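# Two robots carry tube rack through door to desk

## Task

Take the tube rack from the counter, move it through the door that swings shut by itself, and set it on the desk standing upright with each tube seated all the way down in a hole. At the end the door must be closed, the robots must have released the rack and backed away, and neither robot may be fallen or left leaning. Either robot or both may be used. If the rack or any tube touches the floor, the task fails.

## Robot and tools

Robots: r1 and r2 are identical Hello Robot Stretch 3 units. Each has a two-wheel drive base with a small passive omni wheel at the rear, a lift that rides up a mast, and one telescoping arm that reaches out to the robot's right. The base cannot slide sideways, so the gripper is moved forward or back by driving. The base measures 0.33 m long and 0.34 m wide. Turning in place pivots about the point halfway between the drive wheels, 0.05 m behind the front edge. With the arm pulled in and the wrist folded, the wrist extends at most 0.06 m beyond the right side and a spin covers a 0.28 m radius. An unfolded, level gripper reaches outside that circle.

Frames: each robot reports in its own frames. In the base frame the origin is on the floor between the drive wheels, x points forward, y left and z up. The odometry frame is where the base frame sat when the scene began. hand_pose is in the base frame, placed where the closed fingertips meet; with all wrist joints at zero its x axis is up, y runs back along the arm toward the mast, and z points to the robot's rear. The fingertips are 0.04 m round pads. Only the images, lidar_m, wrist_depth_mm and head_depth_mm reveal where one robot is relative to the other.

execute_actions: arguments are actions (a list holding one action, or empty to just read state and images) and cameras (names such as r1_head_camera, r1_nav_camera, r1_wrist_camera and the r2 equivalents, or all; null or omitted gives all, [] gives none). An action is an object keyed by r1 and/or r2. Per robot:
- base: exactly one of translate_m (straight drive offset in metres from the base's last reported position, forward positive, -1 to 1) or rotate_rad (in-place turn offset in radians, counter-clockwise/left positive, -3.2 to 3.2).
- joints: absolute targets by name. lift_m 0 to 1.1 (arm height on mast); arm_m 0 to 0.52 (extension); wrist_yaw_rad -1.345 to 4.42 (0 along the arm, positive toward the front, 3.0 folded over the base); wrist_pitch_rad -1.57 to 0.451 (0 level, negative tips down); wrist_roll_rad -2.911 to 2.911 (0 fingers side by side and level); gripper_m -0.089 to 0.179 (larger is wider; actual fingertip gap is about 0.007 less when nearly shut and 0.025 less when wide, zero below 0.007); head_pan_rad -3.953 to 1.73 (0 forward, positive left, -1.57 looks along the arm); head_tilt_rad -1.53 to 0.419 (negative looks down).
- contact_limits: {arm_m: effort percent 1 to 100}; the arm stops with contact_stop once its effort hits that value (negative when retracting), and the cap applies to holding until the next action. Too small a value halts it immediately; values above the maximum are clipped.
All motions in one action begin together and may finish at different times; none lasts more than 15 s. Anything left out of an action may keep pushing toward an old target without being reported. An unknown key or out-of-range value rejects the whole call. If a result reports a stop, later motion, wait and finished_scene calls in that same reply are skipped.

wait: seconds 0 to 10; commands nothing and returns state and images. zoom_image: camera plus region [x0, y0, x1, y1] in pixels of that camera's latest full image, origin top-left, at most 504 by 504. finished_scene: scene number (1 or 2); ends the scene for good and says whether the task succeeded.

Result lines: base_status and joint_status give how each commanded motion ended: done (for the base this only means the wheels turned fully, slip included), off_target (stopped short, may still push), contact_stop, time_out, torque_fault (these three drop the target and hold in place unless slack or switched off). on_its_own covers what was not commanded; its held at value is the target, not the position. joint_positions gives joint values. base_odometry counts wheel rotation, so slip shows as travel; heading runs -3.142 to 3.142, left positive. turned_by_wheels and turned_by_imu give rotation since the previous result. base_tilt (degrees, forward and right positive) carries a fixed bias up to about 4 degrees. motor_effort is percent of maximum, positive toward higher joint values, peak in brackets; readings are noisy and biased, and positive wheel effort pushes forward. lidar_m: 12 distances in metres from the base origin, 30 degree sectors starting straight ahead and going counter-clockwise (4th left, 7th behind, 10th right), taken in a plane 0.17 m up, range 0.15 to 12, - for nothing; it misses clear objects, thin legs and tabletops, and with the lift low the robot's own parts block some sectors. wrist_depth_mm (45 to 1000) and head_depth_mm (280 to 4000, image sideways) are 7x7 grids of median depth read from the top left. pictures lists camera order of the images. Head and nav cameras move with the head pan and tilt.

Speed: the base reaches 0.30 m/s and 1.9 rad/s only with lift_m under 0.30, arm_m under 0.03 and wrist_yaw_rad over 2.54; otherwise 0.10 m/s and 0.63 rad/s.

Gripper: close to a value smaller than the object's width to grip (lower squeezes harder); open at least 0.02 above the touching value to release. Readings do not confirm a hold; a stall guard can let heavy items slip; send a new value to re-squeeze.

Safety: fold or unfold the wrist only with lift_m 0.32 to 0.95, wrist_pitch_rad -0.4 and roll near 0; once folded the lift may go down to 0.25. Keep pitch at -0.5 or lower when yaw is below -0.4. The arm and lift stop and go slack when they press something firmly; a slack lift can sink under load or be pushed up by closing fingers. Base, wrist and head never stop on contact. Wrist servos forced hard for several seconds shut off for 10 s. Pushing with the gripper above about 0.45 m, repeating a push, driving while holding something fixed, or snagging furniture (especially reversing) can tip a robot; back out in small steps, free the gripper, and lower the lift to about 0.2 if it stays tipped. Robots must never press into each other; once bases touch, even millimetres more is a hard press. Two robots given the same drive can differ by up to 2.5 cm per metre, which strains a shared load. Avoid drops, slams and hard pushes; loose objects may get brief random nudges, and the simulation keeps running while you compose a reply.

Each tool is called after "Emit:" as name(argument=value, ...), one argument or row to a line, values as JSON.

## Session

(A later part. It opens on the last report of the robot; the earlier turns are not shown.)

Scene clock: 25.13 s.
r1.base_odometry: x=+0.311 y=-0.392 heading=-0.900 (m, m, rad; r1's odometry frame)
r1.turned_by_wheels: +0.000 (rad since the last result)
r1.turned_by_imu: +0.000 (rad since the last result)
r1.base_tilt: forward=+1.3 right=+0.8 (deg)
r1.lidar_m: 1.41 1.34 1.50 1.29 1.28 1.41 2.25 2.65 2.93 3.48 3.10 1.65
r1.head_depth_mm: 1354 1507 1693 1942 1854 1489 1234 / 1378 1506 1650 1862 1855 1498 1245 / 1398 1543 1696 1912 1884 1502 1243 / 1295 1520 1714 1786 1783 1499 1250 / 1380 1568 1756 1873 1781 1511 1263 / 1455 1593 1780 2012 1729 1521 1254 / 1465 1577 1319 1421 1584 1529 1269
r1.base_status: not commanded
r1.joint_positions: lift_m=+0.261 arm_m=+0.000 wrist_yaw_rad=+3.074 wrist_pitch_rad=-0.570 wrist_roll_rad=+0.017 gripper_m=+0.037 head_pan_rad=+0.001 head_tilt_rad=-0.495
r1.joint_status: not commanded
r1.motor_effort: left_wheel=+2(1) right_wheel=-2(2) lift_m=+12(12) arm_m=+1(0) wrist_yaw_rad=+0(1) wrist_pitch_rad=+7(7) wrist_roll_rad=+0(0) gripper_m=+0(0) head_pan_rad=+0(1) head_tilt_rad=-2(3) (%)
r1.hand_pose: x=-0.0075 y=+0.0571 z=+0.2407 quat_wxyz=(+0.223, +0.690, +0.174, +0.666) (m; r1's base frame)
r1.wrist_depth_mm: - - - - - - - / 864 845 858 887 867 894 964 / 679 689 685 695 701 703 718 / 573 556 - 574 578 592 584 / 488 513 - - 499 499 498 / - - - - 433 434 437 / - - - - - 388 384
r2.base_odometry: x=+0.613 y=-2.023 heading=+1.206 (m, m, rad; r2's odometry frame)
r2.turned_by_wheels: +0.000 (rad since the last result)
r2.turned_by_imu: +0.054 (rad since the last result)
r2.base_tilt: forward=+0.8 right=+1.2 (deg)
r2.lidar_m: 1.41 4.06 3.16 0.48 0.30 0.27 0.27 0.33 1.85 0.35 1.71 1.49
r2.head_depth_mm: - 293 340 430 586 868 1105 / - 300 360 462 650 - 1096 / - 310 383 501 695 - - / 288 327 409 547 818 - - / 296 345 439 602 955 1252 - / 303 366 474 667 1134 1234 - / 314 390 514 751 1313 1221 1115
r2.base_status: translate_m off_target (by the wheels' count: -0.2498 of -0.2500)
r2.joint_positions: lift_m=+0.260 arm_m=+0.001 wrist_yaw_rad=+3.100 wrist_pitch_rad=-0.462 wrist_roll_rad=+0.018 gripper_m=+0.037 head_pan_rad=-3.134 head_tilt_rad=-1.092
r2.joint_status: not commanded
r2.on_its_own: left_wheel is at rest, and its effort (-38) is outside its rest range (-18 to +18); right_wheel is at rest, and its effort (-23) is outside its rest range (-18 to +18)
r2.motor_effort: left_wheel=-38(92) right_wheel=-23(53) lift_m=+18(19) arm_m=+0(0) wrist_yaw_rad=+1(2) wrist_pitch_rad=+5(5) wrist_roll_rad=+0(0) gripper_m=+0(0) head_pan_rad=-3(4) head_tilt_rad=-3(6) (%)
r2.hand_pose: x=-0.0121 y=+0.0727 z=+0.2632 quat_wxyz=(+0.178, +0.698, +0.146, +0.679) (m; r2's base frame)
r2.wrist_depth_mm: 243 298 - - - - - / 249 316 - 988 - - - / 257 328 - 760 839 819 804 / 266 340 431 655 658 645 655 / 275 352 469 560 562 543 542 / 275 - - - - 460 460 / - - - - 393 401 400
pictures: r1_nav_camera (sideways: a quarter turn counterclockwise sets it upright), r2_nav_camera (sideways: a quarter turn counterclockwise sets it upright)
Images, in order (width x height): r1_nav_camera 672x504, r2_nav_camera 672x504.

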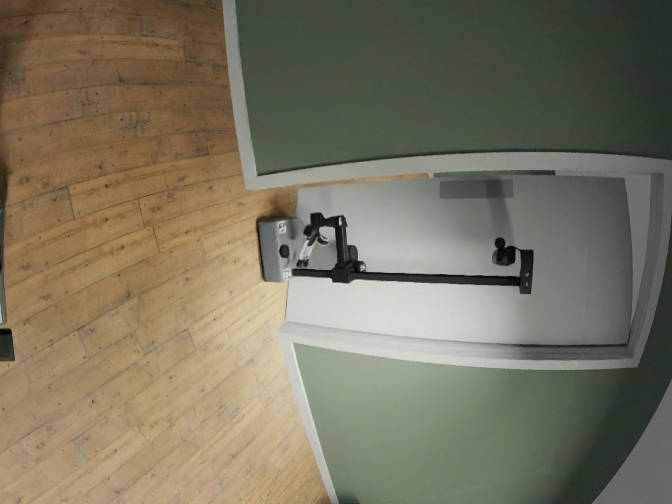

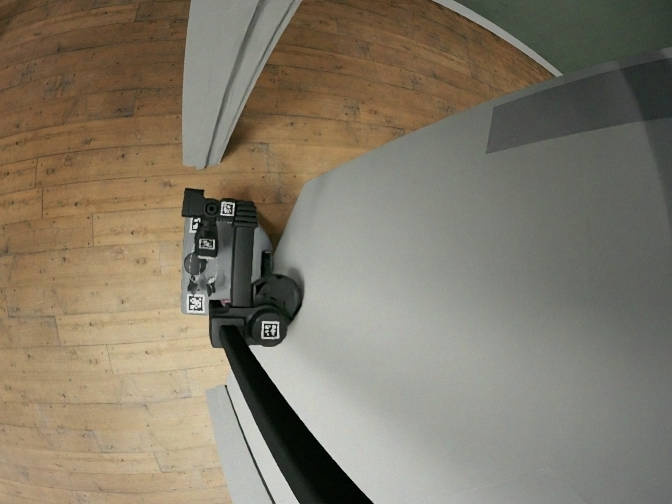

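Emit:
execute_actions(
  actions=[
    {"r2":{"base":{"rotate_rad":-0.35}}},
  ],
  cameras=[],
)

Emit:
execute_actions(
  actions=[
    {"r2":{"base":{"translate_m":-0.25}}},
  ],
  cameras=["r2_nav_camera"],
)

Scene clock: 28.47 s.
r1.base_odometry: x=+0.311 y=-0.392 heading=-0.900 (m, m, rad; r1's odometry frame)
r1.turned_by_wheels: +0.000 (rad since the last result)
r1.turned_by_imu: +0.000 (rad since the last result)
r1.base_tilt: forward=+1.2 right=+0.8 (deg)
r1.lidar_m: 1.39 1.34 1.50 1.29 1.28 1.42 2.25 2.66 2.93 3.48 3.08 1.65
r1.head_depth_mm: 1354 1495 1698 1934 1849 1477 1236 / 1371 1507 1659 1872 1855 1492 1241 / 1399 1532 1701 1907 1858 1490 1243 / 1389 1535 1672 1839 1761 1497 1250 / 1374 1563 1743 1883 1799 1505 1260 / 1432 1587 1759 1975 1720 1511 1262 / 1460 1558 1307 1416 1590 1524 1262
r1.base_status: not commanded
r1.joint_positions: lift_m=+0.261 arm_m=+0.000 wrist_yaw_rad=+3.074 wrist_pitch_rad=-0.570 wrist_roll_rad=+0.017 gripper_m=+0.037 head_pan_rad=+0.001 head_tilt_rad=-0.495
r1.joint_status: not commanded
r1.motor_effort: left_wheel=+2(1) right_wheel=-2(2) lift_m=+12(12) arm_m=+0(0) wrist_yaw_rad=+0(0) wrist_pitch_rad=+7(7) wrist_roll_rad=+0(1) gripper_m=+1(0) head_pan_rad=+0(0) head_tilt_rad=-3(3) (%)
r1.hand_pose: x=-0.0075 y=+0.0571 z=+0.2407 quat_wxyz=(+0.223, +0.690, +0.174, +0.666) (m; r1's base frame)
r1.wrist_depth_mm: - - - - - - - / 877 871 863 914 904 900 944 / 685 688 712 706 714 702 727 / 558 570 - 571 577 600 584 / 486 512 - - 498 504 494 / - - - - 439 432 438 / - - - - - 379 382
r2.base_odometry: x=+0.613 y=-2.022 heading=+0.857 (m, m, rad; r2's odometry frame)
r2.turned_by_wheels: -0.350 (rad since the last result)
r2.turned_by_imu: -0.281 (rad since the last result)
r2.base_tilt: forward=+0.7 right=+1.0 (deg)
r2.lidar_m: 1.39 4.01 3.91 2.65 0.37 0.28 0.28 0.29 0.41 0.35 0.34 1.83
r2.head_depth_mm: - 303 366 482 704 1181 1104 / - 304 373 493 725 - 1102 / - 305 378 503 707 - - / - 307 384 514 772 - - / - 311 391 523 797 1231 - / - 315 397 537 826 1220 - / - 319 404 550 860 1224 1124
r2.base_status: done
r2.joint_positions: lift_m=+0.260 arm_m=+0.001 wrist_yaw_rad=+3.100 wrist_pitch_rad=-0.462 wrist_roll_rad=+0.018 gripper_m=+0.037 head_pan_rad=-3.134 head_tilt_rad=-1.092
r2.joint_status: not commanded
r2.on_its_own: left_wheel is at rest, and its effort (-23) is outside its rest range (-18 to +18); right_wheel is at rest, and its effort (-38) is outside its rest range (-18 to +18)
r2.motor_effort: left_wheel=-23(38) right_wheel=-38(51) lift_m=+18(18) arm_m=+0(0) wrist_yaw_rad=+1(1) wrist_pitch_rad=+5(4) wrist_roll_rad=+0(0) gripper_m=+0(0) head_pan_rad=-3(3) head_tilt_rad=-3(2) (%)
r2.hand_pose: x=-0.0121 y=+0.0727 z=+0.2632 quat_wxyz=(+0.178, +0.698, +0.146, +0.679) (m; r2's base frame)
r2.wrist_depth_mm: 308 431 - - - - - / 312 447 - - - - - / 312 448 - 823 826 820 811 / 312 450 599 654 658 652 642 / 315 447 551 565 562 542 537 / 306 - - - - 460 462 / - - - - 391 401 402
pictures: none
No camera images: the call's "cameras" was empty. Leave "cameras" out to get every camera's image.

Scene clock: 30.70 s.
r1.base_odometry: x=+0.311 y=-0.392 heading=-0.900 (m, m, rad; r1's odometry frame)
r1.turned_by_wheels: +0.000 (rad since the last result)
r1.turned_by_imu: +0.000 (rad since the last result)
r1.base_tilt: forward=+1.3 right=+0.8 (deg)
r1.lidar_m: 1.64 1.34 1.50 1.29 1.28 1.42 2.25 2.65 2.93 3.48 3.09 1.65
r1.head_depth_mm: 1347 1520 1687 1939 1847 1490 1243 / 1394 1517 1681 1876 1859 1488 1240 / 1489 1625 1812 2013 1867 1495 1248 / 1487 1770 1969 1995 1883 1502 1245 / 1745 1957 2246 2306 1891 1519 1258 / - - 3882 2529 1727 1504 1258 / - - 1314 1418 1582 1534 1265
r1.base_status: not commanded
r1.joint_positions: lift_m=+0.261 arm_m=+0.000 wrist_yaw_rad=+3.074 wrist_pitch_rad=-0.570 wrist_roll_rad=+0.017 gripper_m=+0.037 head_pan_rad=+0.001 head_tilt_rad=-0.495
r1.joint_status: not commanded
r1.motor_effort: left_wheel=+2(2) right_wheel=-2(2) lift_m=+12(12) arm_m=+0(1) wrist_yaw_rad=+0(1) wrist_pitch_rad=+7(8) wrist_roll_rad=-1(1) gripper_m=+1(1) head_pan_rad=+0(0) head_tilt_rad=-3(3) (%)
r1.hand_pose: x=-0.0075 y=+0.0571 z=+0.2407 quat_wxyz=(+0.223, +0.690, +0.174, +0.666) (m; r1's base frame)
r1.wrist_depth_mm: - - - - - - - / 871 867 883 873 905 906 904 / 671 688 697 720 711 700 726 / 565 579 - 570 573 575 597 / 478 515 - - 499 490 505 / - - - - 433 433 437 / - - - - - 386 383
r2.base_odometry: x=+0.450 y=-2.211 heading=+0.857 (m, m, rad; r2's odometry frame)
r2.turned_by_wheels: +0.000 (rad since the last result)
r2.turned_by_imu: +0.000 (rad since the last result)
r2.base_tilt: forward=+0.8 right=+1.0 (deg)
r2.lidar_m: 1.64 4.23 3.24 0.32 0.26 0.26 0.28 0.43 2.31 1.82 0.47 0.48
r2.head_depth_mm: - 295 339 413 528 699 1093 / - 315 377 469 624 - 1096 / 298 347 423 544 733 - - / 321 385 483 647 973 - - / 354 435 563 798 1273 1239 - / 394 498 672 1041 1327 1235 - / 445 583 922 1468 1320 1222 1127
r2.base_status: translate_m off_target (by the wheels' count: -0.2498 of -0.2500)
r2.joint_positions: lift_m=+0.260 arm_m=+0.001 wrist_yaw_rad=+3.100 wrist_pitch_rad=-0.462 wrist_roll_rad=+0.018 gripper_m=+0.037 head_pan_rad=-3.134 head_tilt_rad=-1.092
r2.joint_status: not commanded
r2.on_its_own: left_wheel is at rest, and its effort (-22) is outside its rest range (-18 to +18); right_wheel is at rest, and its effort (-23) is outside its rest range (-18 to +18)
r2.motor_effort: left_wheel=-22(87) right_wheel=-23(52) lift_m=+19(18) arm_m=+0(0) wrist_yaw_rad=+0(0) wrist_pitch_rad=+5(5) wrist_roll_rad=+0(0) gripper_m=+0(0) head_pan_rad=-3(3) head_tilt_rad=-3(3) (%)
r2.hand_pose: x=-0.0121 y=+0.0727 z=+0.2632 quat_wxyz=(+0.178, +0.698, +0.146, +0.679) (m; r2's base frame)
r2.wrist_depth_mm: 208 240 - 438 - - - / 217 256 - 478 - - - / 229 272 - 527 837 834 823 / 238 287 337 593 657 651 646 / 252 305 369 536 557 540 537 / 260 - - - - 459 458 / - - - - 392 402 402
pictures: r2_nav_camera (sideways: a quarter turn counterclockwise sets it upright)
Images, in order (width x height): r2_nav_camera 672x504.

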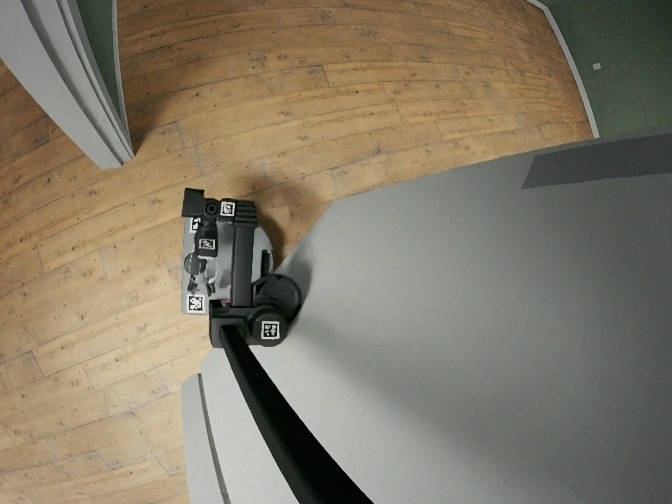

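Emit:
execute_actions(
  actions=[
    {"r2":{"base":{"translate_m":-0.2}}},
  ],
  cameras=[],
)

Emit:
execute_actions(
  actions=[
    {"r2":{"base":{"rotate_rad":-0.4}}},
  ],
  cameras=["r2_nav_camera"],
)

Scene clock: 33.37 s.
r1.base_odometry: x=+0.311 y=-0.392 heading=-0.900 (m, m, rad; r1's odometry frame)
r1.turned_by_wheels: +0.000 (rad since the last result)
r1.turned_by_imu: +0.000 (rad since the last result)
r1.base_tilt: forward=+1.2 right=+0.7 (deg)
r1.lidar_m: 1.64 1.34 1.50 1.29 1.28 1.42 2.25 2.66 2.94 3.48 3.10 1.65
r1.head_depth_mm: 1349 1512 1694 1932 1845 1491 1237 / 1405 1526 1660 1864 1868 1490 1237 / 1567 1730 1888 2111 1866 1498 1247 / 1702 2033 2209 2198 1871 1503 1252 / - - 3793 2323 1887 1508 1258 / - - 3858 2533 1737 1515 1261 / - - 1313 1419 1575 1521 1268
r1.base_status: not commanded
r1.joint_positions: lift_m=+0.261 arm_m=+0.000 wrist_yaw_rad=+3.074 wrist_pitch_rad=-0.570 wrist_roll_rad=+0.017 gripper_m=+0.037 head_pan_rad=+0.001 head_tilt_rad=-0.495
r1.joint_status: not commanded
r1.motor_effort: left_wheel=+2(1) right_wheel=-2(2) lift_m=+12(12) arm_m=+0(0) wrist_yaw_rad=+0(0) wrist_pitch_rad=+7(7) wrist_roll_rad=-1(1) gripper_m=+0(0) head_pan_rad=+0(0) head_tilt_rad=-2(3) (%)
r1.hand_pose: x=-0.0075 y=+0.0571 z=+0.2407 quat_wxyz=(+0.223, +0.690, +0.174, +0.666) (m; r1's base frame)
r1.wrist_depth_mm: - - - - - - - / 835 886 858 863 889 889 952 / 694 679 715 710 714 728 721 / 570 573 - 571 588 590 584 / 482 512 - - 489 492 501 / - - - - 434 434 431 / - - - - - 382 381
r2.base_odometry: x=+0.319 y=-2.362 heading=+0.857 (m, m, rad; r2's odometry frame)
r2.turned_by_wheels: +0.000 (rad since the last result)
r2.turned_by_imu: -0.001 (rad since the last result)
r2.base_tilt: forward=+0.9 right=+1.0 (deg)
r2.lidar_m: 1.84 4.42 0.34 0.24 0.23 0.24 0.32 4.29 2.42 1.90 0.85 0.61
r2.head_depth_mm: 297 329 373 433 514 622 883 / 334 381 442 528 653 - 1099 / 388 452 542 675 867 - - / 460 556 701 944 1301 - - / 1996 1782 1612 1457 1326 1245 - / 2076 1825 1611 1454 1325 1236 - / 2061 1798 1619 1463 1331 1224 1124
r2.base_status: done
r2.joint_positions: lift_m=+0.260 arm_m=+0.001 wrist_yaw_rad=+3.100 wrist_pitch_rad=-0.462 wrist_roll_rad=+0.018 gripper_m=+0.037 head_pan_rad=-3.134 head_tilt_rad=-1.092
r2.joint_status: not commanded
r2.motor_effort: left_wheel=-6(58) right_wheel=-14(45) lift_m=+18(19) arm_m=+0(0) wrist_yaw_rad=+1(1) wrist_pitch_rad=+5(5) wrist_roll_rad=+0(0) gripper_m=+0(0) head_pan_rad=-3(3) head_tilt_rad=-3(3) (%)
r2.hand_pose: x=-0.0121 y=+0.0727 z=+0.2632 quat_wxyz=(+0.178, +0.698, +0.146, +0.679) (m; r2's base frame)
r2.wrist_depth_mm: 192 211 - 284 339 476 - / 203 227 - 309 377 978 - / 218 243 - 341 423 782 827 / 232 262 290 382 487 649 650 / 250 284 319 436 537 538 537 / 268 - - - - 462 464 / - - - - 394 402 401
pictures: none
No camera images: the call's "cameras" was empty. Leave "cameras" out to get every camera's image.

Scene clock: 34.73 s.
r1.base_odometry: x=+0.311 y=-0.392 heading=-0.900 (m, m, rad; r1's odometry frame)
r1.turned_by_wheels: +0.000 (rad since the last result)
r1.turned_by_imu: +0.000 (rad since the last result)
r1.base_tilt: forward=+1.3 right=+0.8 (deg)
r1.lidar_m: 1.64 1.35 1.50 1.29 1.28 1.42 2.26 2.65 2.94 3.46 3.12 1.64
r1.head_depth_mm: 1340 1508 1704 1916 1852 1488 1238 / 1405 1526 1674 1875 1860 1498 1239 / 1600 1737 1930 2109 1878 1501 1248 / 1868 2130 2291 2166 1871 1509 1251 / - - 3778 2350 1883 1513 1251 / - - 3854 2535 1724 1513 1258 / - - 1310 1423 1580 1536 1260
r1.base_status: not commanded
r1.joint_positions: lift_m=+0.261 arm_m=+0.000 wrist_yaw_rad=+3.074 wrist_pitch_rad=-0.570 wrist_roll_rad=+0.017 gripper_m=+0.037 head_pan_rad=+0.001 head_tilt_rad=-0.495
r1.joint_status: not commanded
r1.motor_effort: left_wheel=+1(1) right_wheel=-2(2) lift_m=+12(12) arm_m=+0(0) wrist_yaw_rad=+0(1) wrist_pitch_rad=+7(7) wrist_roll_rad=+0(1) gripper_m=+0(0) head_pan_rad=-1(0) head_tilt_rad=-2(3) (%)
r1.hand_pose: x=-0.0075 y=+0.0571 z=+0.2407 quat_wxyz=(+0.223, +0.690, +0.174, +0.666) (m; r1's base frame)
r1.wrist_depth_mm: - - - - - - - / 856 841 858 866 886 938 934 / 686 697 691 714 710 711 702 / 566 567 - 580 582 587 580 / 484 518 - - 496 506 502 / - - - - 434 436 427 / - - - - - 381 385
r2.base_odometry: x=+0.319 y=-2.362 heading=+0.458 (m, m, rad; r2's odometry frame)
r2.turned_by_wheels: -0.399 (rad since the last result)
r2.turned_by_imu: -0.383 (rad since the last result)
r2.base_tilt: forward=+0.9 right=+1.0 (deg)
r2.lidar_m: 0.62 1.84 4.40 0.32 0.26 0.26 0.28 0.44 3.84 2.18 1.88 0.61
r2.head_depth_mm: - 296 340 413 526 693 1101 / 287 316 378 470 621 - 1096 / 300 349 427 548 736 - - / 324 390 488 655 981 - - / 360 441 573 817 1272 1248 - / 402 509 691 1188 1327 1230 - / 455 600 1569 1453 1325 1217 1127
r2.base_status: done
r2.joint_positions: lift_m=+0.260 arm_m=+0.001 wrist_yaw_rad=+3.100 wrist_pitch_rad=-0.462 wrist_roll_rad=+0.018 gripper_m=+0.037 head_pan_rad=-3.134 head_tilt_rad=-1.092
r2.joint_status: not commanded
r2.on_its_own: right_wheel is at rest, and its effort (-22) is outside its rest range (-18 to +18)
r2.motor_effort: left_wheel=+0(31) right_wheel=-22(39) lift_m=+19(19) arm_m=+0(0) wrist_yaw_rad=+2(2) wrist_pitch_rad=+5(5) wrist_roll_rad=+0(0) gripper_m=+1(1) head_pan_rad=-3(3) head_tilt_rad=-3(3) (%)
r2.hand_pose: x=-0.0121 y=+0.0727 z=+0.2632 quat_wxyz=(+0.178, +0.698, +0.146, +0.679) (m; r2's base frame)
r2.wrist_depth_mm: 207 238 - 396 - - - / 216 253 - 429 - - - / 226 270 - 481 822 823 822 / 238 285 332 538 652 650 653 / 251 302 365 542 556 535 540 / 260 - - - - 461 459 / - - - - 392 402 403
pictures: r2_nav_camera (sideways: a quarter turn counterclockwise sets it upright)
Images, in order (width x height): r2_nav_camera 672x504.

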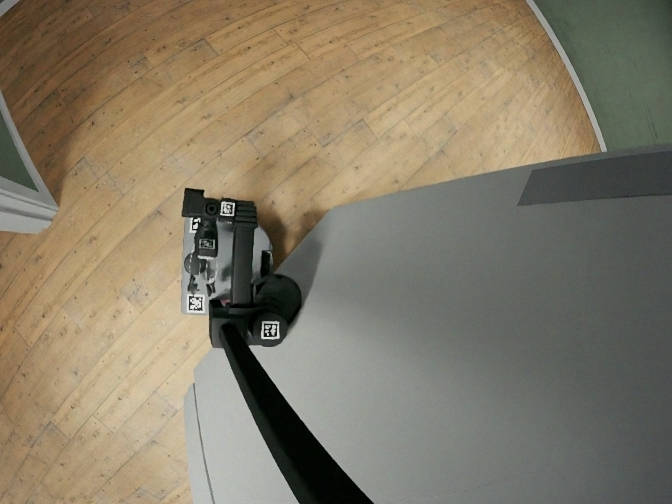

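Emit:
execute_actions(
  actions=[
    {"r2":{"base":{"translate_m":-0.24}},"r1":{"base":{"translate_m":0.95},"joints":{"head_tilt_rad":-0.35}}},
  ],
  cameras=["r2_nav_camera","r1_nav_camera","r1_head_camera"],
)

Scene clock: 40.20 s.
r1.base_odometry: x=+0.902 y=-1.136 heading=-0.900 (m, m, rad; r1's odometry frame)
r1.turned_by_wheels: +0.000 (rad since the last result)
r1.turned_by_imu: +0.003 (rad since the last result)
r1.base_tilt: forward=+1.3 right=+0.7 (deg)
r1.lidar_m: 1.05 0.58 0.53 0.83 1.60 1.77 2.83 3.53 3.83 2.99 1.11 0.76
r1.head_depth_mm: 779 808 844 876 922 981 1068 / 961 1010 1065 1123 1197 1271 1285 / 1173 1304 1263 1353 1325 1428 1360 / - - - 3307 2058 1449 1372 / - - - 3340 2271 1712 1368 / - - - 3329 2278 1717 1375 / - - - 3395 2265 1726 1397
r1.base_status: done
r1.joint_positions: lift_m=+0.261 arm_m=+0.000 wrist_yaw_rad=+3.074 wrist_pitch_rad=-0.570 wrist_roll_rad=+0.017 gripper_m=+0.037 head_pan_rad=+0.001 head_tilt_rad=-0.358
r1.joint_status: all done
r1.motor_effort: left_wheel=+1(15) right_wheel=-1(5) lift_m=+12(12) arm_m=+0(0) wrist_yaw_rad=+0(0) wrist_pitch_rad=+7(7) wrist_roll_rad=+0(0) gripper_m=+1(1) head_pan_rad=+0(0) head_tilt_rad=+4(21) (%)
r1.hand_pose: x=-0.0075 y=+0.0571 z=+0.2407 quat_wxyz=(+0.223, +0.690, +0.174, +0.666) (m; r1's base frame)
r1.wrist_depth_mm: - - - - 738 555 439 / 821 877 870 881 750 560 499 / 684 688 696 690 716 575 696 / 559 556 - 577 586 582 599 / 483 506 - - 500 492 499 / - - - - 434 436 436 / - - - - - 386 387
r2.base_odometry: x=+0.104 y=-2.468 heading=+0.458 (m, m, rad; r2's odometry frame)
r2.turned_by_wheels: +0.000 (rad since the last result)
r2.turned_by_imu: -0.019 (rad since the last result)
r2.base_tilt: forward=+0.9 right=+0.9 (deg)
r2.lidar_m: 0.79 1.08 0.40 0.26 0.24 0.24 0.30 4.13 4.13 2.34 1.99 1.00
r2.head_depth_mm: 289 312 359 422 515 638 989 / 308 354 416 503 640 - 1100 / 349 409 492 623 818 - - / 398 483 606 814 1231 - - / 477 1720 1598 1451 1323 1248 - / 2070 1828 1611 1450 1326 1236 - / 2095 1820 1621 1458 1327 1220 1124
r2.base_status: translate_m off_target (by the wheels' count: -0.2396 of -0.2400)
r2.joint_positions: lift_m=+0.260 arm_m=+0.001 wrist_yaw_rad=+3.101 wrist_pitch_rad=-0.463 wrist_roll_rad=+0.018 gripper_m=+0.037 head_pan_rad=-3.136 head_tilt_rad=-1.094
r2.joint_status: not commanded
r2.on_its_own: left_wheel is at rest, and its effort (-56) is outside its rest range (-18 to +18); right_wheel is at rest, and its effort (-48) is outside its rest range (-18 to +18)
r2.motor_effort: left_wheel=-56(86) right_wheel=-48(67) lift_m=+21(23) arm_m=+0(0) wrist_yaw_rad=-1(8) wrist_pitch_rad=+5(7) wrist_roll_rad=+0(0) gripper_m=+0(0) head_pan_rad=-2(3) head_tilt_rad=-2(4) (%)
r2.hand_pose: x=-0.0123 y=+0.0726 z=+0.2627 quat_wxyz=(+0.178, +0.697, +0.147, +0.679) (m; r2's base frame)
r2.wrist_depth_mm: 195 217 - 309 389 - - / 206 233 - 338 433 - - / 219 247 - 371 493 809 815 / 231 268 304 417 575 651 648 / 248 288 332 477 540 537 539 / 261 - - - - 456 458 / - - - - 389 399 399
pictures: r1_head_camera (sideways: a quarter turn clockwise sets it upright), r1_nav_camera (sideways: a quarter turn counterclockwise sets it upright), r2_nav_camera (sideways: a quarter turn counterclockwise sets it upright)
Images, in order (width x height): r1_head_camera 896x504, r1_nav_camera 672x504, r2_nav_camera 672x504.

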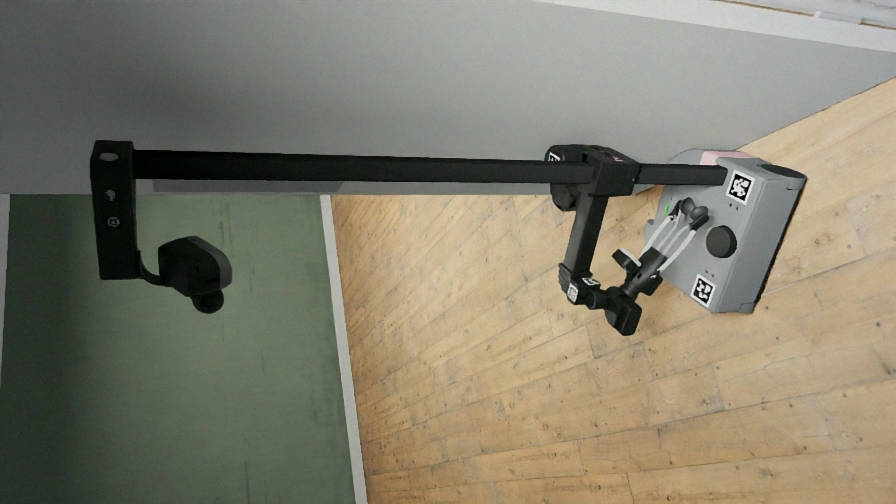

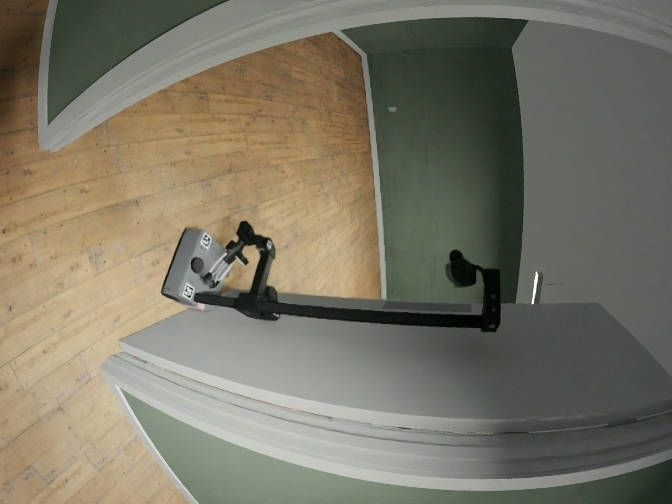

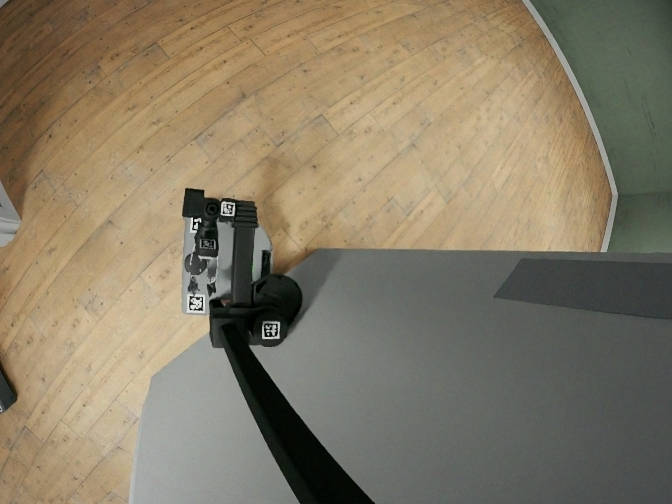

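Emit:
execute_actions(
  actions=[
    {"r2":{"base":{"translate_m":0.07}},"r1":{"base":{"rotate_rad":0.42}}},
  ],
  cameras=[],
)

Emit:
execute_actions(
  actions=[
    {"r2":{"base":{"rotate_rad":-0.75}},"r1":{"base":{"translate_m":0.6}}},
  ],
  cameras=["r2_nav_camera","r1_nav_camera"],
)

Scene clock: 42.97 s.
r1.base_odometry: x=+0.902 y=-1.136 heading=-0.480 (m, m, rad; r1's odometry frame)
r1.turned_by_wheels: +0.420 (rad since the last result)
r1.turned_by_imu: +0.421 (rad since the last result)
r1.base_tilt: forward=+1.3 right=+0.8 (deg)
r1.lidar_m: 4.90 0.53 0.72 1.60 1.70 2.47 3.52 3.74 2.99 1.44 0.77 0.86
r1.head_depth_mm: - - - 3260 2195 1375 1276 / - - - 3242 2214 1467 1355 / - - - 3285 2210 1696 1358 / - - - 3275 2255 1687 1363 / - - - 3343 2262 1708 1368 / - - - 3372 2268 1717 1317 / - - 3975 3143 600 620 646
r1.base_status: done
r1.joint_positions: lift_m=+0.261 arm_m=+0.000 wrist_yaw_rad=+3.074 wrist_pitch_rad=-0.570 wrist_roll_rad=+0.017 gripper_m=+0.037 head_pan_rad=+0.001 head_tilt_rad=-0.358
r1.joint_status: not commanded
r1.motor_effort: left_wheel=-3(14) right_wheel=+2(7) lift_m=+12(12) arm_m=+1(0) wrist_yaw_rad=+0(0) wrist_pitch_rad=+7(7) wrist_roll_rad=-1(0) gripper_m=+0(0) head_pan_rad=+0(0) head_tilt_rad=+4(5) (%)
r1.hand_pose: x=-0.0075 y=+0.0571 z=+0.2407 quat_wxyz=(+0.223, +0.690, +0.174, +0.666) (m; r1's base frame)
r1.wrist_depth_mm: - - - - - 898 603 / 858 868 884 889 927 821 593 / 690 683 682 700 723 686 588 / 560 568 - 571 582 579 559 / 484 512 - - 489 497 494 / - - - - 442 432 435 / - - - - - 375 383
r2.base_odometry: x=+0.167 y=-2.437 heading=+0.458 (m, m, rad; r2's odometry frame)
r2.turned_by_wheels: +0.000 (rad since the last result)
r2.turned_by_imu: +0.001 (rad since the last result)
r2.base_tilt: forward=+0.9 right=+1.1 (deg)
r2.lidar_m: 0.72 1.02 0.56 0.28 0.25 0.25 0.29 0.52 4.10 2.28 1.94 0.90
r2.head_depth_mm: - 301 349 416 517 652 1078 / 295 335 396 487 629 - 1096 / 322 379 460 586 765 - - / 362 436 547 735 1115 - - / 412 512 675 1052 1309 1246 - / 484 1752 1622 1447 1326 1237 - / 2058 1822 1620 1451 1327 1216 1120
r2.base_status: done
r2.joint_positions: lift_m=+0.260 arm_m=+0.001 wrist_yaw_rad=+3.101 wrist_pitch_rad=-0.463 wrist_roll_rad=+0.018 gripper_m=+0.037 head_pan_rad=-3.136 head_tilt_rad=-1.094
r2.joint_status: not commanded
r2.motor_effort: left_wheel=+2(46) right_wheel=-14(40) lift_m=+21(22) arm_m=+1(1) wrist_yaw_rad=+0(1) wrist_pitch_rad=+5(5) wrist_roll_rad=+0(0) gripper_m=+0(1) head_pan_rad=-2(2) head_tilt_rad=-3(4) (%)
r2.hand_pose: x=-0.0123 y=+0.0726 z=+0.2627 quat_wxyz=(+0.178, +0.697, +0.147, +0.679) (m; r2's base frame)
r2.wrist_depth_mm: 199 225 - 339 447 - - / 211 241 - 369 593 - - / 222 257 - 409 751 817 827 / 234 275 314 454 624 653 645 / 248 293 344 519 558 532 534 / 261 - - - - 457 459 / - - - - 394 402 403
pictures: none
No camera images: the call's "cameras" was empty. Leave "cameras" out to get every camera's image.

Scene clock: 46.60 s.
r1.base_odometry: x=+1.434 y=-1.413 heading=-0.480 (m, m, rad; r1's odometry frame)
r1.turned_by_wheels: +0.000 (rad since the last result)
r1.turned_by_imu: +0.001 (rad since the last result)
r1.base_tilt: forward=+1.2 right=+0.7 (deg)
r1.lidar_m: 4.57 2.07 1.59 0.21 0.21 2.40 4.12 4.23 0.67 0.60 0.50 0.52
r1.head_depth_mm: 3904 - - 3245 2198 1666 1352 / 3925 - - 3211 2218 1687 1352 / 3936 - - 3302 2216 1695 1370 / 3988 - - 3309 2255 1696 1367 / - - - 3341 2271 1693 1375 / - - - 3372 2277 1718 1373 / 3929 3874 3852 3412 2270 1727 1389
r1.base_status: done
r1.joint_positions: lift_m=+0.261 arm_m=+0.000 wrist_yaw_rad=+3.074 wrist_pitch_rad=-0.570 wrist_roll_rad=+0.017 gripper_m=+0.037 head_pan_rad=+0.001 head_tilt_rad=-0.358
r1.joint_status: not commanded
r1.motor_effort: left_wheel=-3(7) right_wheel=+2(8) lift_m=+12(12) arm_m=+0(0) wrist_yaw_rad=+0(0) wrist_pitch_rad=+7(7) wrist_roll_rad=-1(1) gripper_m=+1(0) head_pan_rad=+0(1) head_tilt_rad=+5(5) (%)
r1.hand_pose: x=-0.0075 y=+0.0571 z=+0.2407 quat_wxyz=(+0.223, +0.690, +0.174, +0.666) (m; r1's base frame)
r1.wrist_depth_mm: - - 238 248 - - - / 837 853 264 275 897 891 909 / 694 689 285 307 716 704 721 / 562 569 - 345 594 583 587 / 477 518 - - 499 499 498 / - - - - 437 431 436 / - - - - - 380 383
r2.base_odometry: x=+0.167 y=-2.437 heading=-0.292 (m, m, rad; r2's odometry frame)
r2.turned_by_wheels: -0.750 (rad since the last result)
r2.turned_by_imu: -0.732 (rad since the last result)
r2.base_tilt: forward=+0.9 right=+0.9 (deg)
r2.lidar_m: 1.50 0.52 0.52 4.53 0.34 0.28 0.27 0.30 0.46 4.18 2.69 1.99
r2.head_depth_mm: - 298 355 462 659 1061 1101 / - 302 367 480 697 - 1099 / - 305 377 502 702 - - / - 310 389 521 780 - - / - 319 401 542 841 1232 - / 287 327 415 568 897 1232 - / 290 336 429 596 967 1220 1124
r2.base_status: done
r2.joint_positions: lift_m=+0.260 arm_m=+0.001 wrist_yaw_rad=+3.100 wrist_pitch_rad=-0.463 wrist_roll_rad=+0.018 gripper_m=+0.037 head_pan_rad=-3.136 head_tilt_rad=-1.094
r2.joint_status: not commanded
r2.motor_effort: left_wheel=-5(17) right_wheel=-18(34) lift_m=+21(22) arm_m=+0(0) wrist_yaw_rad=+0(0) wrist_pitch_rad=+5(5) wrist_roll_rad=+0(0) gripper_m=+0(0) head_pan_rad=-2(2) head_tilt_rad=-2(3) (%)
r2.hand_pose: x=-0.0123 y=+0.0726 z=+0.2627 quat_wxyz=(+0.178, +0.697, +0.147, +0.679) (m; r2's base frame)
r2.wrist_depth_mm: 287 374 - - - - 466 / 290 391 - - - 652 651 / 292 396 - 822 779 499 470 / 297 404 560 646 642 502 500 / 301 410 546 554 559 531 539 / 294 - - - - 461 456 / - - - - 388 401 398
pictures: r1_nav_camera (sideways: a quarter turn counterclockwise sets it upright), r2_nav_camera (sideways: a quarter turn counterclockwise sets it upright)
Images, in order (width x height): r1_nav_camera 672x504, r2_nav_camera 672x504.

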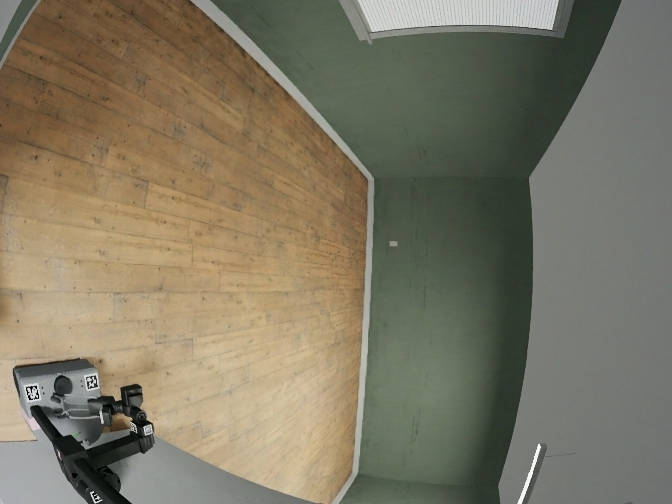

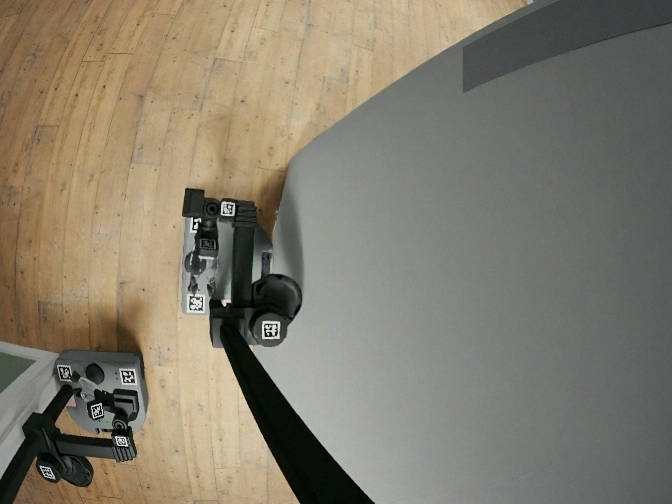

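Emit:
execute_actions(
  actions=[
    {"r2":{"base":{"translate_m":-0.05}},"r1":{"base":{"rotate_rad":0.1},"joints":{"head_pan_rad":-1.3}}},
  ],
  cameras=[],
)

Emit:
execute_actions(
  actions=[
    {"r1":{"base":{"translate_m":1.0}},"r2":{"joints":{"head_pan_rad":0.3,"head_tilt_rad":-0.9}}},
  ],
  cameras=["r1_head_camera","r1_nav_camera"],
)

Scene clock: 48.53 s.
r1.base_odometry: x=+1.434 y=-1.413 heading=-0.380 (m, m, rad; r1's odometry frame)
r1.turned_by_wheels: +0.100 (rad since the last result)
r1.turned_by_imu: +0.100 (rad since the last result)
r1.base_tilt: forward=+1.2 right=+0.8 (deg)
r1.lidar_m: 3.71 1.91 1.56 0.21 0.24 2.72 4.12 3.33 0.64 0.60 0.51 4.61
r1.head_depth_mm: 484 515 551 592 638 697 771 / 512 547 588 635 689 754 836 / 543 583 630 683 750 822 922 / 578 623 676 737 799 887 792 / 390 441 477 519 580 995 865 / 342 725 795 885 998 1143 1115 / 357 776 873 983 1124 1560 1278
r1.base_status: done
r1.joint_positions: lift_m=+0.261 arm_m=+0.000 wrist_yaw_rad=+3.074 wrist_pitch_rad=-0.570 wrist_roll_rad=+0.017 gripper_m=+0.037 head_pan_rad=-1.293 head_tilt_rad=-0.358
r1.joint_status: all done
r1.motor_effort: left_wheel=-3(12) right_wheel=+2(7) lift_m=+11(11) arm_m=+1(0) wrist_yaw_rad=-1(0) wrist_pitch_rad=+7(7) wrist_roll_rad=+0(1) gripper_m=+0(1) head_pan_rad=-3(28) head_tilt_rad=+5(4) (%)
r1.hand_pose: x=-0.0075 y=+0.0571 z=+0.2407 quat_wxyz=(+0.223, +0.690, +0.174, +0.666) (m; r1's base frame)
r1.wrist_depth_mm: - - 244 246 - - - / 861 873 265 270 885 950 918 / 688 674 300 301 714 706 720 / 569 557 - 339 581 589 586 / 481 519 - - 493 505 495 / - - - - 438 437 431 / - - - - - 379 384
r2.base_odometry: x=+0.119 y=-2.423 heading=-0.292 (m, m, rad; r2's odometry frame)
r2.turned_by_wheels: -0.001 (rad since the last result)
r2.turned_by_imu: +0.002 (rad since the last result)
r2.base_tilt: forward=+0.9 right=+1.0 (deg)
r2.lidar_m: 1.50 0.53 0.53 4.53 0.33 0.28 0.27 0.30 0.48 4.18 2.70 2.01
r2.head_depth_mm: - 297 353 458 650 1028 1101 / - 302 366 479 694 - 1105 / - 307 379 501 698 - - / - 314 393 526 789 - - / - 323 408 555 861 1244 - / 291 333 426 584 938 1224 - / 295 344 442 617 1023 1211 1126
r2.base_status: translate_m off_target (by the wheels' count: -0.0495 of -0.0500)
r2.joint_positions: lift_m=+0.260 arm_m=+0.001 wrist_yaw_rad=+3.100 wrist_pitch_rad=-0.463 wrist_roll_rad=+0.018 gripper_m=+0.037 head_pan_rad=-3.136 head_tilt_rad=-1.096
r2.joint_status: not commanded
r2.on_its_own: left_wheel is at rest, and its effort (-86) is outside its rest range (-18 to +18); right_wheel is at rest, and its effort (-52) is outside its rest range (-18 to +18)
r2.motor_effort: left_wheel=-86(87) right_wheel=-52(54) lift_m=+20(21) arm_m=+1(0) wrist_yaw_rad=+0(4) wrist_pitch_rad=+5(5) wrist_roll_rad=+0(0) gripper_m=+1(0) head_pan_rad=-2(2) head_tilt_rad=-1(2) (%)
r2.hand_pose: x=-0.0122 y=+0.0726 z=+0.2627 quat_wxyz=(+0.178, +0.697, +0.147, +0.679) (m; r2's base frame)
r2.wrist_depth_mm: 278 359 - - - - 440 / 282 376 - - - 648 643 / 286 382 - 813 776 506 471 / 291 391 527 654 652 495 499 / 296 399 530 561 569 520 538 / 289 - - - - 457 460 / - - - - 390 398 401
pictures: none
No camera images: the call's "cameras" was empty. Leave "cameras" out to get every camera's image.

Scene clock: 53.63 s.
r1.base_odometry: x=+2.362 y=-1.784 heading=-0.380 (m, m, rad; r1's odometry frame)
r1.turned_by_wheels: +0.000 (rad since the last result)
r1.turned_by_imu: +0.002 (rad since the last result)
r1.base_tilt: forward=+1.3 right=+0.7 (deg)
r1.lidar_m: 3.28 1.70 1.39 1.39 1.21 0.98 0.98 0.76 0.91 2.72 3.05 3.62
r1.head_depth_mm: 2786 2948 2609 2764 2223 1671 1347 / 2925 3121 2774 2850 2207 1684 1352 / 3053 3254 2935 3029 2231 1692 1364 / 3167 3468 3035 3175 2262 1690 1365 / 3314 3623 3926 3329 2247 1711 1368 / 3516 3880 - 3371 2290 1712 1381 / 3694 - - 3402 2302 1725 1389
r1.base_status: done
r1.joint_positions: lift_m=+0.261 arm_m=+0.000 wrist_yaw_rad=+3.074 wrist_pitch_rad=-0.570 wrist_roll_rad=+0.017 gripper_m=+0.037 head_pan_rad=-1.293 head_tilt_rad=-0.358
r1.joint_status: not commanded
r1.motor_effort: left_wheel=-3(10) right_wheel=+2(7) lift_m=+12(12) arm_m=+0(0) wrist_yaw_rad=+0(0) wrist_pitch_rad=+7(7) wrist_roll_rad=-1(1) gripper_m=+0(0) head_pan_rad=-2(3) head_tilt_rad=+5(4) (%)
r1.hand_pose: x=-0.0075 y=+0.0571 z=+0.2407 quat_wxyz=(+0.223, +0.690, +0.174, +0.666) (m; r1's base frame)
r1.wrist_depth_mm: - - - - - - - / 843 856 878 891 897 904 928 / 689 693 697 703 704 711 735 / 560 573 - 576 591 591 582 / 494 512 - - 499 505 497 / - - - - 436 432 444 / - - - - - 380 384
r2.base_odometry: x=+0.119 y=-2.423 heading=-0.292 (m, m, rad; r2's odometry frame)
r2.turned_by_wheels: +0.000 (rad since the last result)
r2.turned_by_imu: +0.000 (rad since the last result)
r2.base_tilt: forward=+0.8 right=+1.1 (deg)
r2.lidar_m: 1.49 0.73 2.85 4.52 0.34 0.28 0.27 0.30 0.48 4.16 0.76 0.79
r2.head_depth_mm: 1759 1998 1946 1682 1456 1285 1149 / 1816 2075 1950 1671 1446 1282 1151 / 1488 1818 1919 1668 1452 1284 1151 / 1105 1283 1516 1623 1450 1284 1147 / 883 987 1125 1300 1398 1281 1152 / 730 782 901 1068 1382 1274 1150 / 638 735 898 1630 1450 1281 1149
r2.base_status: not commanded
r2.joint_positions: lift_m=+0.260 arm_m=+0.001 wrist_yaw_rad=+3.100 wrist_pitch_rad=-0.463 wrist_roll_rad=+0.018 gripper_m=+0.037 head_pan_rad=+0.293 head_tilt_rad=-0.902
r2.joint_status: all done
r2.on_its_own: left_wheel is at rest, and its effort (-85) is outside its rest range (-18 to +18); right_wheel is at rest, and its effort (-52) is outside its rest range (-18 to +18)
r2.motor_effort: left_wheel=-85(86) right_wheel=-52(52) lift_m=+21(21) arm_m=+0(0) wrist_yaw_rad=-1(1) wrist_pitch_rad=+5(5) wrist_roll_rad=+0(0) gripper_m=+0(0) head_pan_rad=+3(34) head_tilt_rad=+0(14) (%)
r2.hand_pose: x=-0.0122 y=+0.0726 z=+0.2627 quat_wxyz=(+0.178, +0.697, +0.147, +0.679) (m; r2's base frame)
r2.wrist_depth_mm: 278 359 - - - - - / 281 374 - - - - - / 286 381 - 824 819 835 818 / 291 387 527 644 652 652 642 / 297 397 530 562 557 534 536 / 289 - - - - 462 457 / - - - - 389 405 402
pictures: r1_head_camera (sideways: a quarter turn clockwise sets it upright), r1_nav_camera (sideways: a quarter turn counterclockwise sets it upright)
Images, in order (width x height): r1_head_camera 896x504, r1_nav_camera 672x504.

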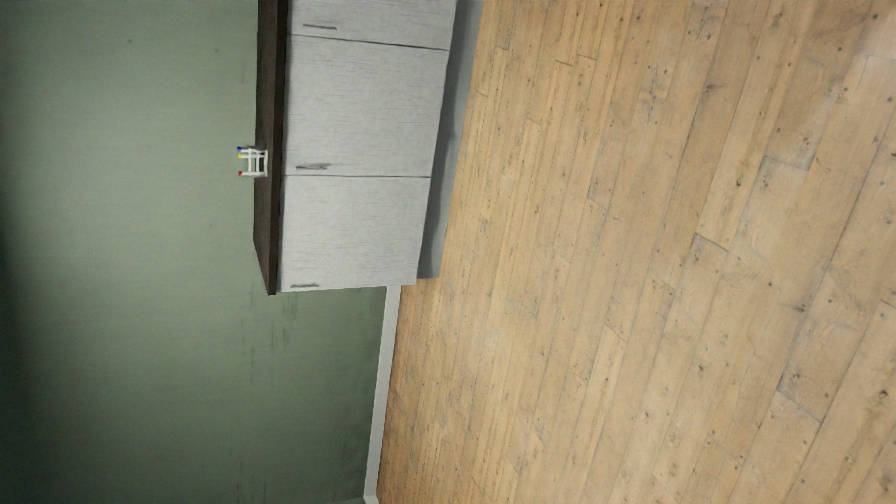

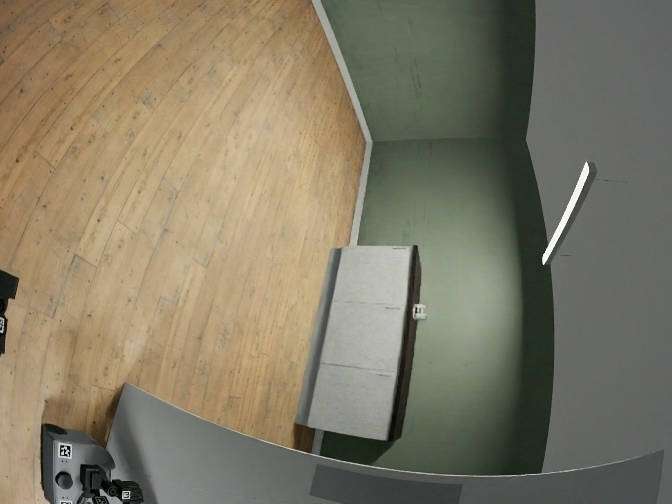

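Emit:
execute_actions(
  actions=[
    {"r2":{"base":{"translate_m":0.012}},"r1":{"base":{"rotate_rad":-1.31},"joints":{"head_pan_rad":0}}},
  ],
  cameras=[],
)

Emit:
execute_actions(
  actions=[
    {"r1":{"base":{"translate_m":1.0}}},
  ],
  cameras=[],
)

Emit:
execute_actions(
  actions=[
    {"r1":{"base":{"translate_m":1.0},"joints":{"head_pan_rad":-0.3}}},
  ],
  cameras=["r1_head_camera","r1_nav_camera"],
)

Scene clock: 56.83 s.
r1.base_odometry: x=+2.362 y=-1.784 heading=-1.690 (m, m, rad; r1's odometry frame)
r1.turned_by_wheels: -1.310 (rad since the last result)
r1.turned_by_imu: -1.313 (rad since the last result)
r1.base_tilt: forward=+1.2 right=+0.8 (deg)
r1.lidar_m: 2.78 3.83 3.59 2.14 1.48 1.39 1.41 1.05 0.98 0.92 0.75 0.88
r1.head_depth_mm: 2787 2975 2606 2741 2208 1676 1352 / 2871 3109 2718 2896 2220 1684 1356 / 2987 3263 2883 3010 2215 1687 1362 / 3134 3365 3067 3115 2231 1692 1375 / 3307 3526 3822 3358 2274 1701 1375 / 3435 3811 - 3312 2268 1711 1379 / 3661 3966 - 3389 2277 1724 1382
r1.base_status: done
r1.joint_positions: lift_m=+0.261 arm_m=+0.000 wrist_yaw_rad=+3.074 wrist_pitch_rad=-0.570 wrist_roll_rad=+0.017 gripper_m=+0.037 head_pan_rad=-0.007 head_tilt_rad=-0.358
r1.joint_status: all done
r1.motor_effort: left_wheel=+2(15) right_wheel=-2(6) lift_m=+12(12) arm_m=+0(0) wrist_yaw_rad=+0(0) wrist_pitch_rad=+7(8) wrist_roll_rad=-1(0) gripper_m=+0(1) head_pan_rad=+3(29) head_tilt_rad=+4(4) (%)
r1.hand_pose: x=-0.0075 y=+0.0571 z=+0.2407 quat_wxyz=(+0.223, +0.690, +0.174, +0.666) (m; r1's base frame)
r1.wrist_depth_mm: - - - - - - - / 858 862 874 875 889 901 910 / 675 669 695 691 719 726 731 / 557 553 - 593 572 595 594 / 483 508 - - 490 496 496 / - - - - 434 434 430 / - - - - - 383 388
r2.base_odometry: x=+0.131 y=-2.426 heading=-0.292 (m, m, rad; r2's odometry frame)
r2.turned_by_wheels: +0.000 (rad since the last result)
r2.turned_by_imu: +0.002 (rad since the last result)
r2.base_tilt: forward=+0.7 right=+1.2 (deg)
r2.lidar_m: 1.48 0.72 2.84 4.55 0.34 0.28 0.27 0.30 0.46 4.16 0.75 1.99
r2.head_depth_mm: 1718 1964 1960 1670 1464 1283 1151 / 1790 2057 1957 1676 1459 1287 1152 / 1467 1791 1924 1670 1456 1288 1147 / 1093 1271 1508 1602 1452 1288 1155 / 873 983 1116 1289 1395 1292 1149 / 726 789 886 1048 1372 1288 1152 / 632 726 879 1592 1460 1284 1153
r2.base_status: done
r2.joint_positions: lift_m=+0.260 arm_m=+0.001 wrist_yaw_rad=+3.100 wrist_pitch_rad=-0.463 wrist_roll_rad=+0.018 gripper_m=+0.037 head_pan_rad=+0.293 head_tilt_rad=-0.898
r2.joint_status: not commanded
r2.motor_effort: left_wheel=-12(76) right_wheel=-12(56) lift_m=+21(21) arm_m=+0(0) wrist_yaw_rad=+0(1) wrist_pitch_rad=+5(5) wrist_roll_rad=+0(0) gripper_m=-1(0) head_pan_rad=+2(2) head_tilt_rad=-2(1) (%)
r2.hand_pose: x=-0.0122 y=+0.0726 z=+0.2627 quat_wxyz=(+0.178, +0.697, +0.147, +0.679) (m; r2's base frame)
r2.wrist_depth_mm: 286 371 - - - - - / 290 390 - - - - - / 291 396 - 828 827 813 813 / 296 403 553 658 646 650 653 / 300 409 554 558 558 541 533 / 292 - - - - 459 460 / - - - - 391 397 402
pictures: none
No camera images: the call's "cameras" was empty. Leave "cameras" out to get every camera's image.

Scene clock: 61.93 s.
r1.base_odometry: x=+2.244 y=-2.777 heading=-1.690 (m, m, rad; r1's odometry frame)
r1.turned_by_wheels: +0.000 (rad since the last result)
r1.turned_by_imu: +0.003 (rad since the last result)
r1.base_tilt: forward=+1.3 right=+0.7 (deg)
r1.lidar_m: 1.88 3.26 3.17 3.24 2.42 2.29 2.20 1.02 0.56 1.45 1.88 1.84
r1.head_depth_mm: 2018 2163 1777 1864 2008 1668 1349 / 2132 2262 1876 1950 2102 1683 1362 / 2214 2354 1993 2082 2144 1693 1364 / 2303 2482 2103 2202 2235 1707 1372 / 2397 2599 2799 2976 2255 1715 1370 / 2540 2738 2983 3150 2273 1710 1383 / 2648 2875 3188 3300 2281 1722 1382
r1.base_status: done
r1.joint_positions: lift_m=+0.261 arm_m=+0.000 wrist_yaw_rad=+3.074 wrist_pitch_rad=-0.570 wrist_roll_rad=+0.017 gripper_m=+0.037 head_pan_rad=-0.007 head_tilt_rad=-0.358
r1.joint_status: not commanded
r1.motor_effort: left_wheel=+1(13) right_wheel=-2(5) lift_m=+12(12) arm_m=+0(0) wrist_yaw_rad=+0(0) wrist_pitch_rad=+7(7) wrist_roll_rad=-1(0) gripper_m=+0(1) head_pan_rad=+2(2) head_tilt_rad=+4(4) (%)
r1.hand_pose: x=-0.0075 y=+0.0571 z=+0.2407 quat_wxyz=(+0.223, +0.690, +0.174, +0.666) (m; r1's base frame)
r1.wrist_depth_mm: - - - - - - - / 838 843 858 856 884 887 928 / 682 681 691 694 700 689 744 / 571 567 - 577 593 581 597 / 484 514 - - 500 497 507 / - - - - 438 432 434 / - - - - - 379 384
r2.base_odometry: x=+0.131 y=-2.426 heading=-0.292 (m, m, rad; r2's odometry frame)
r2.turned_by_wheels: +0.000 (rad since the last result)
r2.turned_by_imu: +0.000 (rad since the last result)
r2.base_tilt: forward=+0.9 right=+1.0 (deg)
r2.lidar_m: 1.48 0.72 2.83 4.54 0.34 0.28 0.27 0.30 0.46 1.09 2.68 1.99
r2.head_depth_mm: 1742 1965 1976 1688 1466 1291 1152 / 1797 2034 1966 1676 1458 1285 1148 / 1475 1793 1931 1671 1452 1288 1154 / 1097 1267 1500 1605 1451 1291 1151 / 876 982 1116 1292 1396 1284 1154 / 724 786 880 1052 1383 1277 1157 / 629 725 880 1604 1452 1283 1150
r2.base_status: not commanded
r2.joint_positions: lift_m=+0.260 arm_m=+0.001 wrist_yaw_rad=+3.100 wrist_pitch_rad=-0.463 wrist_roll_rad=+0.018 gripper_m=+0.037 head_pan_rad=+0.293 head_tilt_rad=-0.898
r2.joint_status: not commanded
r2.motor_effort: left_wheel=-13(13) right_wheel=-11(11) lift_m=+21(21) arm_m=+1(0) wrist_yaw_rad=+0(1) wrist_pitch_rad=+5(5) wrist_roll_rad=+0(0) gripper_m=-1(0) head_pan_rad=+2(2) head_tilt_rad=-1(0) (%)
r2.hand_pose: x=-0.0122 y=+0.0726 z=+0.2627 quat_wxyz=(+0.178, +0.697, +0.147, +0.679) (m; r2's base frame)
r2.wrist_depth_mm: 284 371 - - - - - / 290 387 - - - - - / 292 394 - 825 835 817 828 / 298 404 551 651 652 643 653 / 301 410 541 560 560 537 542 / 292 - - - - 459 461 / - - - - 388 398 400
pictures: none
No camera images: the call's "cameras" was empty. Leave "cameras" out to get every camera's image.

Scene clock: 67.03 s.
r1.base_odometry: x=+2.125 y=-3.769 heading=-1.690 (m, m, rad; r1's odometry frame)
r1.turned_by_wheels: +0.000 (rad since the last result)
r1.turned_by_imu: +0.003 (rad since the last result)
r1.base_tilt: forward=+1.3 right=+0.8 (deg)
r1.lidar_m: 0.98 2.08 2.75 2.80 3.36 3.17 2.85 1.32 1.85 1.42 1.00 0.95
r1.head_depth_mm: 1281 1363 1441 981 1032 1137 1275 / 1299 1387 1464 999 1053 1163 1292 / 1313 1416 1495 1023 1077 1200 1318 / 1332 1438 1514 1043 1101 1228 1322 / 1348 1451 1537 1065 1136 1258 1372 / 1364 1481 1560 1081 1153 1290 1383 / 1384 1496 1622 1108 1186 1351 1380
r1.base_status: done
r1.joint_positions: lift_m=+0.261 arm_m=+0.000 wrist_yaw_rad=+3.074 wrist_pitch_rad=-0.570 wrist_roll_rad=+0.017 gripper_m=+0.037 head_pan_rad=-0.293 head_tilt_rad=-0.358
r1.joint_status: all done
r1.motor_effort: left_wheel=+1(12) right_wheel=-1(3) lift_m=+12(12) arm_m=+0(0) wrist_yaw_rad=+0(1) wrist_pitch_rad=+7(7) wrist_roll_rad=+0(0) gripper_m=+0(0) head_pan_rad=-2(19) head_tilt_rad=+4(4) (%)
r1.hand_pose: x=-0.0075 y=+0.0571 z=+0.2407 quat_wxyz=(+0.223, +0.690, +0.174, +0.666) (m; r1's base frame)
r1.wrist_depth_mm: - - - - - - - / 892 859 887 895 881 890 921 / 675 667 682 708 696 715 715 / 563 561 - 583 584 583 588 / 478 511 - - 497 497 502 / - - - - 427 432 430 / - - - - - 383 383
r2.base_odometry: x=+0.131 y=-2.426 heading=-0.292 (m, m, rad; r2's odometry frame)
r2.turned_by_wheels: +0.000 (rad since the last result)
r2.turned_by_imu: +0.000 (rad since the last result)
r2.base_tilt: forward=+0.9 right=+0.9 (deg)
r2.lidar_m: 1.48 0.72 2.83 4.54 0.34 0.28 0.27 0.30 0.46 4.16 2.67 1.99
r2.head_depth_mm: 1737 1974 1984 1672 1461 1289 1152 / 1801 2030 1975 1676 1453 1285 1155 / 1483 1797 1924 1674 1460 1285 1155 / 1100 1265 1501 1606 1454 1287 1147 / 878 981 1116 1290 1404 1291 1157 / 724 791 882 1048 1377 1282 1154 / 630 728 881 1596 1447 1283 1146
r2.base_status: not commanded
r2.joint_positions: lift_m=+0.260 arm_m=+0.001 wrist_yaw_rad=+3.100 wrist_pitch_rad=-0.463 wrist_roll_rad=+0.018 gripper_m=+0.037 head_pan_rad=+0.293 head_tilt_rad=-0.898
r2.joint_status: not commanded
r2.motor_effort: left_wheel=-12(13) right_wheel=-11(11) lift_m=+21(21) arm_m=+0(0) wrist_yaw_rad=+0(0) wrist_pitch_rad=+5(5) wrist_roll_rad=+0(0) gripper_m=+0(0) head_pan_rad=+2(3) head_tilt_rad=-1(2) (%)
r2.hand_pose: x=-0.0122 y=+0.0726 z=+0.2627 quat_wxyz=(+0.178, +0.697, +0.147, +0.679) (m; r2's base frame)
r2.wrist_depth_mm: 285 372 - - - - - / 289 390 - - - - - / 291 396 - 823 819 821 817 / 298 401 555 657 648 653 648 / 301 409 548 560 556 539 537 / 294 - - - - 462 462 / - - - - 393 400 398
pictures: r1_head_camera (sideways: a quarter turn clockwise sets it upright), r1_nav_camera (sideways: a quarter turn counterclockwise sets it upright)
Images, in order (width x height): r1_head_camera 896x504, r1_nav_camera 672x504.

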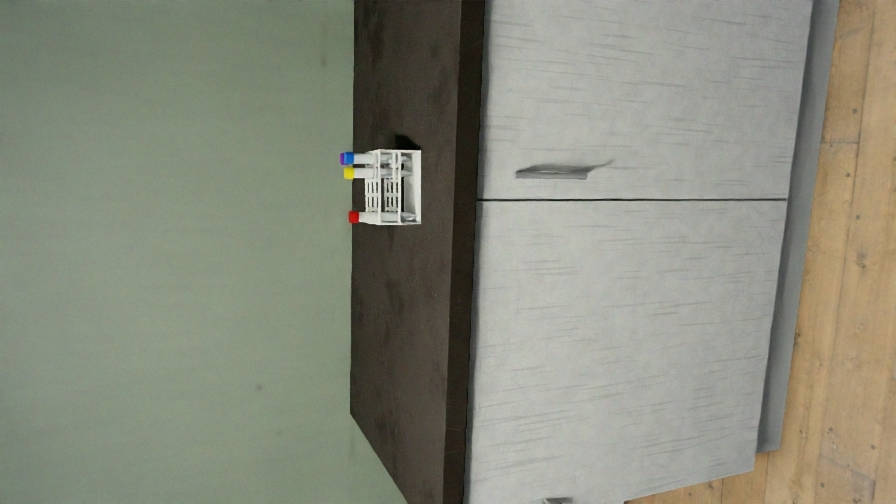

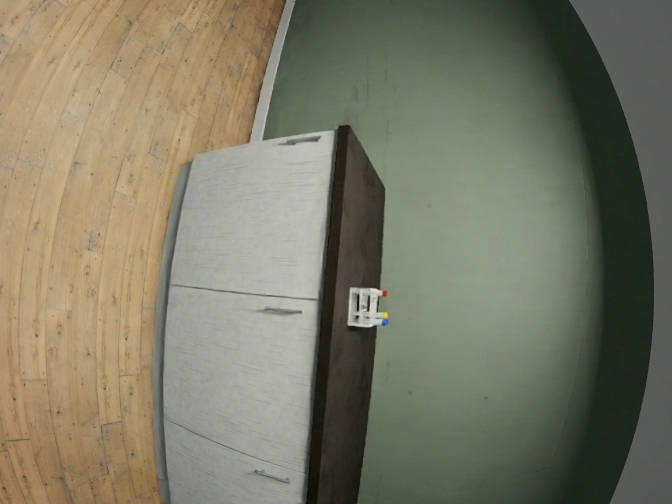

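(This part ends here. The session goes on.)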